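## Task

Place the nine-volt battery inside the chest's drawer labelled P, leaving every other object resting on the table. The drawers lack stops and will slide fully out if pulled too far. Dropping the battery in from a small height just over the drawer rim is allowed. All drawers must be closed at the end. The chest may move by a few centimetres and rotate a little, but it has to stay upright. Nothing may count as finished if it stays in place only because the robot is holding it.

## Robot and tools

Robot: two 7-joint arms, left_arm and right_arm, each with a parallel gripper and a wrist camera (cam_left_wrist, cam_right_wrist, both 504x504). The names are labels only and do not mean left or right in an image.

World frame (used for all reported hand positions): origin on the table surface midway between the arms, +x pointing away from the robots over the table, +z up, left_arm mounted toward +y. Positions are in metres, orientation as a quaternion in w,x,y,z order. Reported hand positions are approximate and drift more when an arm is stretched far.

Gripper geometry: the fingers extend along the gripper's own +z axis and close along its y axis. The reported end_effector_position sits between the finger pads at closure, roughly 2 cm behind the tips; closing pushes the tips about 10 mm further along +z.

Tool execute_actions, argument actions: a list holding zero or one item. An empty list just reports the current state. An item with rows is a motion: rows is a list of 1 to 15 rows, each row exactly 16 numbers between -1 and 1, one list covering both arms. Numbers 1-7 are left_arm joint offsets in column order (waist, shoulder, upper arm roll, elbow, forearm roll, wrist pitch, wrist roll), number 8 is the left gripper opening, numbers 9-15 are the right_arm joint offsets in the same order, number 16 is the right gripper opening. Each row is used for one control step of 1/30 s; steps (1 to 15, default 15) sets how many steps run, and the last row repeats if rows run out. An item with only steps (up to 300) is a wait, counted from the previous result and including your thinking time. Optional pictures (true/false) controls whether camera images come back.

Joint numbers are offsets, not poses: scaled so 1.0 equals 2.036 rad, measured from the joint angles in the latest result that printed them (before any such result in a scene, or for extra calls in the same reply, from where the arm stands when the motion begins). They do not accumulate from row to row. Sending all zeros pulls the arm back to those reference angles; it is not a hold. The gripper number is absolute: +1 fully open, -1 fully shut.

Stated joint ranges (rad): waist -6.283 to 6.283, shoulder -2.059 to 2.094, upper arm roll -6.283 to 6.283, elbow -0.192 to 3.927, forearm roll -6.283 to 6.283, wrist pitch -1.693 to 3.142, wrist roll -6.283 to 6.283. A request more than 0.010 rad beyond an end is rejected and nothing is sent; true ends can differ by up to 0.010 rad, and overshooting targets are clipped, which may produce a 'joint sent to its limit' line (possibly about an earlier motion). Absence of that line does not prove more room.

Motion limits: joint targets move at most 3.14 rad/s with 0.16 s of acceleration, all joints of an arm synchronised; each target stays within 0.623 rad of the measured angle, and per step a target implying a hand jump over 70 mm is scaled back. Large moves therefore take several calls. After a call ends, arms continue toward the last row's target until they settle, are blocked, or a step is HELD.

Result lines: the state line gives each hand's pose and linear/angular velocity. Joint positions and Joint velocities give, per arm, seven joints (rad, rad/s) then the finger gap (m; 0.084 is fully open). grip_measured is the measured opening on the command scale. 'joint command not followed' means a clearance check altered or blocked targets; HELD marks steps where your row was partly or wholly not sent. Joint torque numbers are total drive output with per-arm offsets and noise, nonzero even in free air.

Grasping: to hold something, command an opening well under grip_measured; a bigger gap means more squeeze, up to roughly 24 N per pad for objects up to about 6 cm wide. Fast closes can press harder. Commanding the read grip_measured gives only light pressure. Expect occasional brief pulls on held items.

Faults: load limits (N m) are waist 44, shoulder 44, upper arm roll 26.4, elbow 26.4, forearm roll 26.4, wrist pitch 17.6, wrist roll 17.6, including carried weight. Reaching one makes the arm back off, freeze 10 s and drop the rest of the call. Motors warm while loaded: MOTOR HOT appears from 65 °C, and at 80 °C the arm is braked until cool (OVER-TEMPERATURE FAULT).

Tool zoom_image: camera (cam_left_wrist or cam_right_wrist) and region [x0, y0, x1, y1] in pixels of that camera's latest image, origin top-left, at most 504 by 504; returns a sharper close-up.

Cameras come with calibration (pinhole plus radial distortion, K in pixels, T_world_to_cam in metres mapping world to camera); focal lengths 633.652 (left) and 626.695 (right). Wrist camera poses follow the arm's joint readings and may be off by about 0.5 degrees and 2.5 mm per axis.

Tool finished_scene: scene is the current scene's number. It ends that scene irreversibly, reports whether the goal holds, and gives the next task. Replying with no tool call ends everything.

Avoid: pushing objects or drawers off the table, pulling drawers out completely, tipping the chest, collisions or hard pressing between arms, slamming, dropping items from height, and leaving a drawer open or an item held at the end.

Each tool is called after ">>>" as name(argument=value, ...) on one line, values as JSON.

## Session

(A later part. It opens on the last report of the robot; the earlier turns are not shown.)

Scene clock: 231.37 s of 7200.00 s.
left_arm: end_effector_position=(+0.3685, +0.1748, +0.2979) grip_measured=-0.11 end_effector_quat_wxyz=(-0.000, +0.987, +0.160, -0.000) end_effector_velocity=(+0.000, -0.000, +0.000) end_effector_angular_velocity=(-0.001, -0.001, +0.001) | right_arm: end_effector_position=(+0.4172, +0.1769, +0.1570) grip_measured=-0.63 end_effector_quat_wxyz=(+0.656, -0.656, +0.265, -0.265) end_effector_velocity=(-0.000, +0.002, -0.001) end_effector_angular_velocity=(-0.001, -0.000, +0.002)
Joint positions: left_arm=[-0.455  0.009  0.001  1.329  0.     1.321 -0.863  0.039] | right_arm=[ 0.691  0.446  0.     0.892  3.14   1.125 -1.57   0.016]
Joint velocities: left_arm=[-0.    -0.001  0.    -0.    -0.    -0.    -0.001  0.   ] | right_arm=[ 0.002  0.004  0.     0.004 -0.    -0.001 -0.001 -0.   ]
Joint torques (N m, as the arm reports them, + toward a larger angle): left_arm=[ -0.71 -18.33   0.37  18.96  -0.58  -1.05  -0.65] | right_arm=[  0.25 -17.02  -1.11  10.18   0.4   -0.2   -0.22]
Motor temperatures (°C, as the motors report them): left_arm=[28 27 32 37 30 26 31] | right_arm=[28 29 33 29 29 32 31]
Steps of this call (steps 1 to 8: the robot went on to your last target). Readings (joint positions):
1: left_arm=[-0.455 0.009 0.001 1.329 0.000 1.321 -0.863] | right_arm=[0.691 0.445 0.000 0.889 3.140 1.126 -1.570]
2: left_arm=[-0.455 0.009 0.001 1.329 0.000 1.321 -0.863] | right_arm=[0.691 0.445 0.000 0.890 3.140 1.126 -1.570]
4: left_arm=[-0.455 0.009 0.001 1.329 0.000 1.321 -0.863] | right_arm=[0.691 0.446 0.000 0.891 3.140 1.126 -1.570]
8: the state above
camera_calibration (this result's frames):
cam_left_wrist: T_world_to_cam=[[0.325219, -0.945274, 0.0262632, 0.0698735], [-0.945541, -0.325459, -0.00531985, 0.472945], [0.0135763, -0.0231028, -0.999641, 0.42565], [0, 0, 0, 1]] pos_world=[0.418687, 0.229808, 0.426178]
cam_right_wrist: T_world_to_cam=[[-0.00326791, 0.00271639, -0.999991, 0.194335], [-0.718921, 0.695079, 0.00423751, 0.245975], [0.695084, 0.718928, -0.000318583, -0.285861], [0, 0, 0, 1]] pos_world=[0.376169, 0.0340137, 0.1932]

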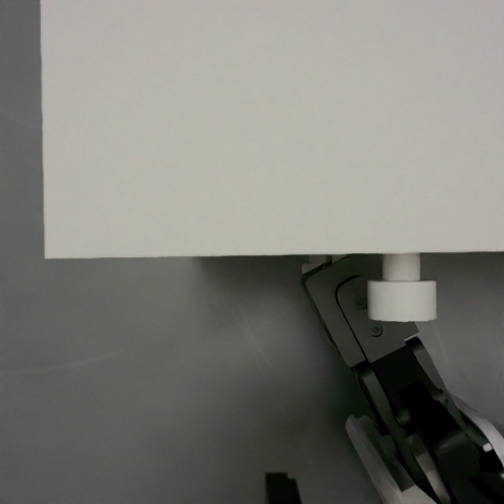

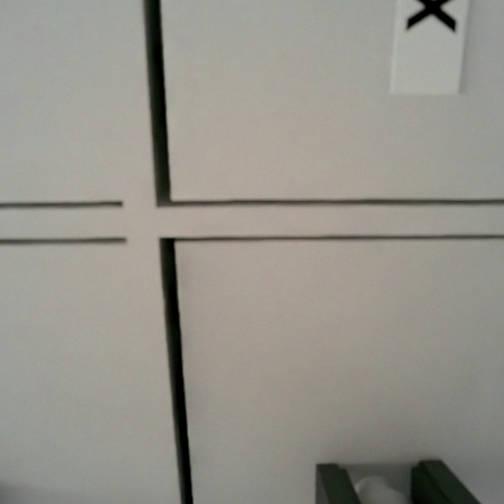

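Closed. Release and retreat.

>>> execute_actions(actions=[{"rows":[[0,0,0,0,0,0,0,-0.1,0,0,0,0,0,0,0,-0.5],[0,0,0,0,0,0,0,-0.1,0,0,0,0,0,0,0,-0.2],[0,0,0,0,0,0,0,-0.1,0,0,0,0,0,0,0,0.1],[0,0,0,0,0,0,0,-0.1,0,0,0,0,0,0,0,0.1],[0,0,0,0,0,0,0,-0.1,0,0,0,0,0,0,0,0.1],[0,0,0,0,0,0,0,-0.1,0,0,0,0,0,0,0,0.1],[0,0,0,0,0,0,0,-0.1,0,0,0,0,0,0,0,0.1],[0,0,0,0,0,0,0,-0.1,0,-0.0447,0,-0.08,0,0.035,0,0.1]],"steps":15}], pictures=false)

>>> execute_actions(actions=[{"steps":10}])

Scene clock: 236.23 s of 7200.00 s.
left_arm: end_effector_position=(+0.3685, +0.1748, +0.2979) grip_measured=-0.11 end_effector_quat_wxyz=(-0.000, +0.987, +0.160, -0.000) end_effector_velocity=(+0.000, +0.000, -0.000) end_effector_angular_velocity=(+0.000, +0.000, -0.001) | right_arm: end_effector_position=(+0.3926, +0.1510, +0.1553) grip_measured=+0.09 end_effector_quat_wxyz=(+0.654, -0.657, +0.265, -0.264) end_effector_velocity=(-0.065, -0.067, -0.006) end_effector_angular_velocity=(-0.007, +0.007, -0.000)
Joint positions: left_arm=[-0.455  0.009  0.001  1.329  0.     1.321 -0.863  0.039] | right_arm=[ 0.691  0.372  0.     0.757  3.14   1.181 -1.57   0.048]
Joint velocities: left_arm=[ 0.    -0.     0.    -0.     0.     0.     0.001  0.   ] | right_arm=[-0.001 -0.184 -0.    -0.344 -0.001  0.15   0.    -0.   ]
Joint torques (N m, as the arm reports them, + toward a larger angle): left_arm=[ -0.8  -18.25   0.42  18.95  -0.63  -1.    -0.7 ] | right_arm=[  1.03 -17.59  -0.21  13.37  -0.16   0.89  -0.25]
Motor temperatures (°C, as the motors report them): left_arm=[28 28 32 37 30 26 31] | right_arm=[28 29 33 29 29 32 31]
Steps of this call (steps 1 to 15: the robot went on to your last target; steps 16 to 90: nothing new was sent; then 1.37 s passed at rest; steps 91 to 105: all 15 steps of this action). Readings (joint positions):
91: left_arm=[-0.455 0.009 0.001 1.329 0.000 1.321 -0.863] | right_arm=[0.691 0.446 0.000 0.892 3.140 1.125 -1.570]
92: left_arm=[-0.455 0.009 0.001 1.329 0.000 1.321 -0.863] | right_arm=[0.691 0.446 0.000 0.892 3.140 1.125 -1.570]
94: left_arm=[-0.455 0.009 0.001 1.329 0.000 1.321 -0.863] | right_arm=[0.690 0.447 -0.001 0.891 3.141 1.124 -1.570]
98: left_arm=[-0.455 0.009 0.001 1.329 0.000 1.321 -0.863] | right_arm=[0.690 0.447 -0.001 0.891 3.141 1.124 -1.570]
105: the state above

Scene clock: 236.57 s of 7200.00 s.
left_arm: end_effector_position=(+0.3685, +0.1748, +0.2979) grip_measured=-0.11 end_effector_quat_wxyz=(-0.000, +0.987, +0.160, -0.000) end_effector_velocity=(+0.000, -0.000, -0.000) end_effector_angular_velocity=(-0.000, -0.000, +0.001) | right_arm: end_effector_position=(+0.3876, +0.1463, +0.1568) grip_measured=+0.09 end_effector_quat_wxyz=(+0.656, -0.656, +0.265, -0.265) end_effector_velocity=(-0.002, -0.003, -0.001) end_effector_angular_velocity=(-0.002, +0.003, -0.002)
Joint positions: left_arm=[-0.455  0.009  0.001  1.329  0.     1.321 -0.863  0.039] | right_arm=[ 0.691  0.356  0.     0.73   3.14   1.196 -1.57   0.048]
Joint velocities: left_arm=[-0.     0.    -0.     0.    -0.    -0.    -0.001 -0.   ] | right_arm=[-0.001 -0.005 -0.    -0.013  0.001  0.004  0.    -0.   ]
Joint torques (N m, as the arm reports them, + toward a larger angle): left_arm=[ -1.   -18.25   0.61  19.    -0.73  -1.09  -0.69] | right_arm=[  0.93 -18.26  -0.28  10.53  -0.08   0.78  -0.29]
Motor temperatures (°C, as the motors report them): left_arm=[28 28 32 37 30 26 31] | right_arm=[28 29 33 29 29 32 31]
Steps of this call (steps 1 to 10: the robot went on to your last target). Readings (joint positions):
1: left_arm=[-0.455 0.009 0.001 1.329 0.000 1.321 -0.863] | right_arm=[0.691 0.367 0.000 0.748 3.140 1.186 -1.570]
2: left_arm=[-0.455 0.009 0.001 1.329 0.000 1.321 -0.863] | right_arm=[0.691 0.364 0.000 0.743 3.140 1.189 -1.570]
4: left_arm=[-0.455 0.009 0.001 1.329 0.000 1.321 -0.863] | right_arm=[0.691 0.359 0.000 0.737 3.140 1.193 -1.570]
8: left_arm=[-0.455 0.009 0.001 1.329 0.000 1.321 -0.863] | right_arm=[0.691 0.356 0.000 0.731 3.140 1.196 -1.570]
10: the state above
camera_calibration (this result's frames):
cam_left_wrist: T_world_to_cam=[[0.325219, -0.945274, 0.0262631, 0.0698736], [-0.945541, -0.325459, -0.00531979, 0.472945], [0.0135762, -0.0231028, -0.999641, 0.42565], [0, 0, 0, 1]] pos_world=[0.418686, 0.229808, 0.426178]
cam_right_wrist: T_world_to_cam=[[-0.00352526, 0.00253359, -0.999991, 0.194272], [-0.718939, 0.69506, 0.00429549, 0.245966], [0.695064, 0.718948, -0.000628771, -0.243187], [0, 0, 0, 1]] pos_world=[0.34655, 0.00338523, 0.193061]

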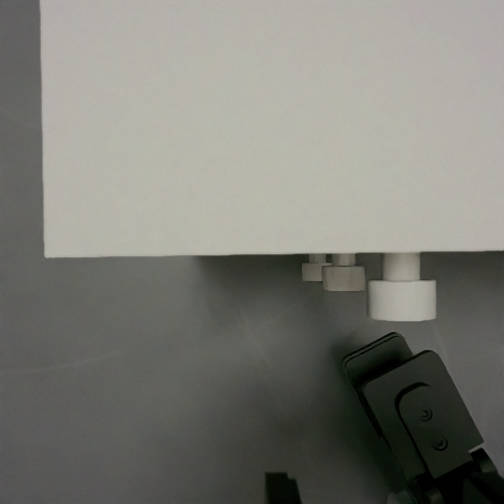

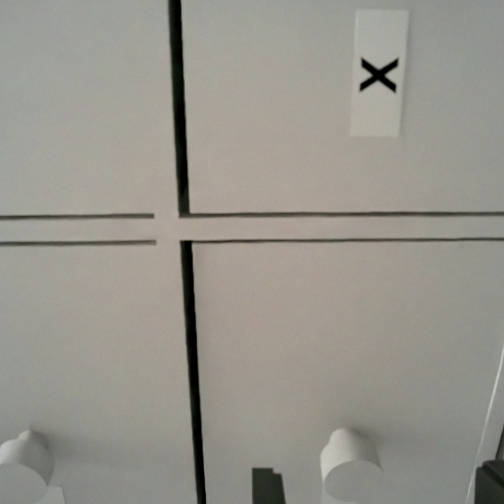

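>>> finished_scene(scene=1)

The scene is finished: the task was done.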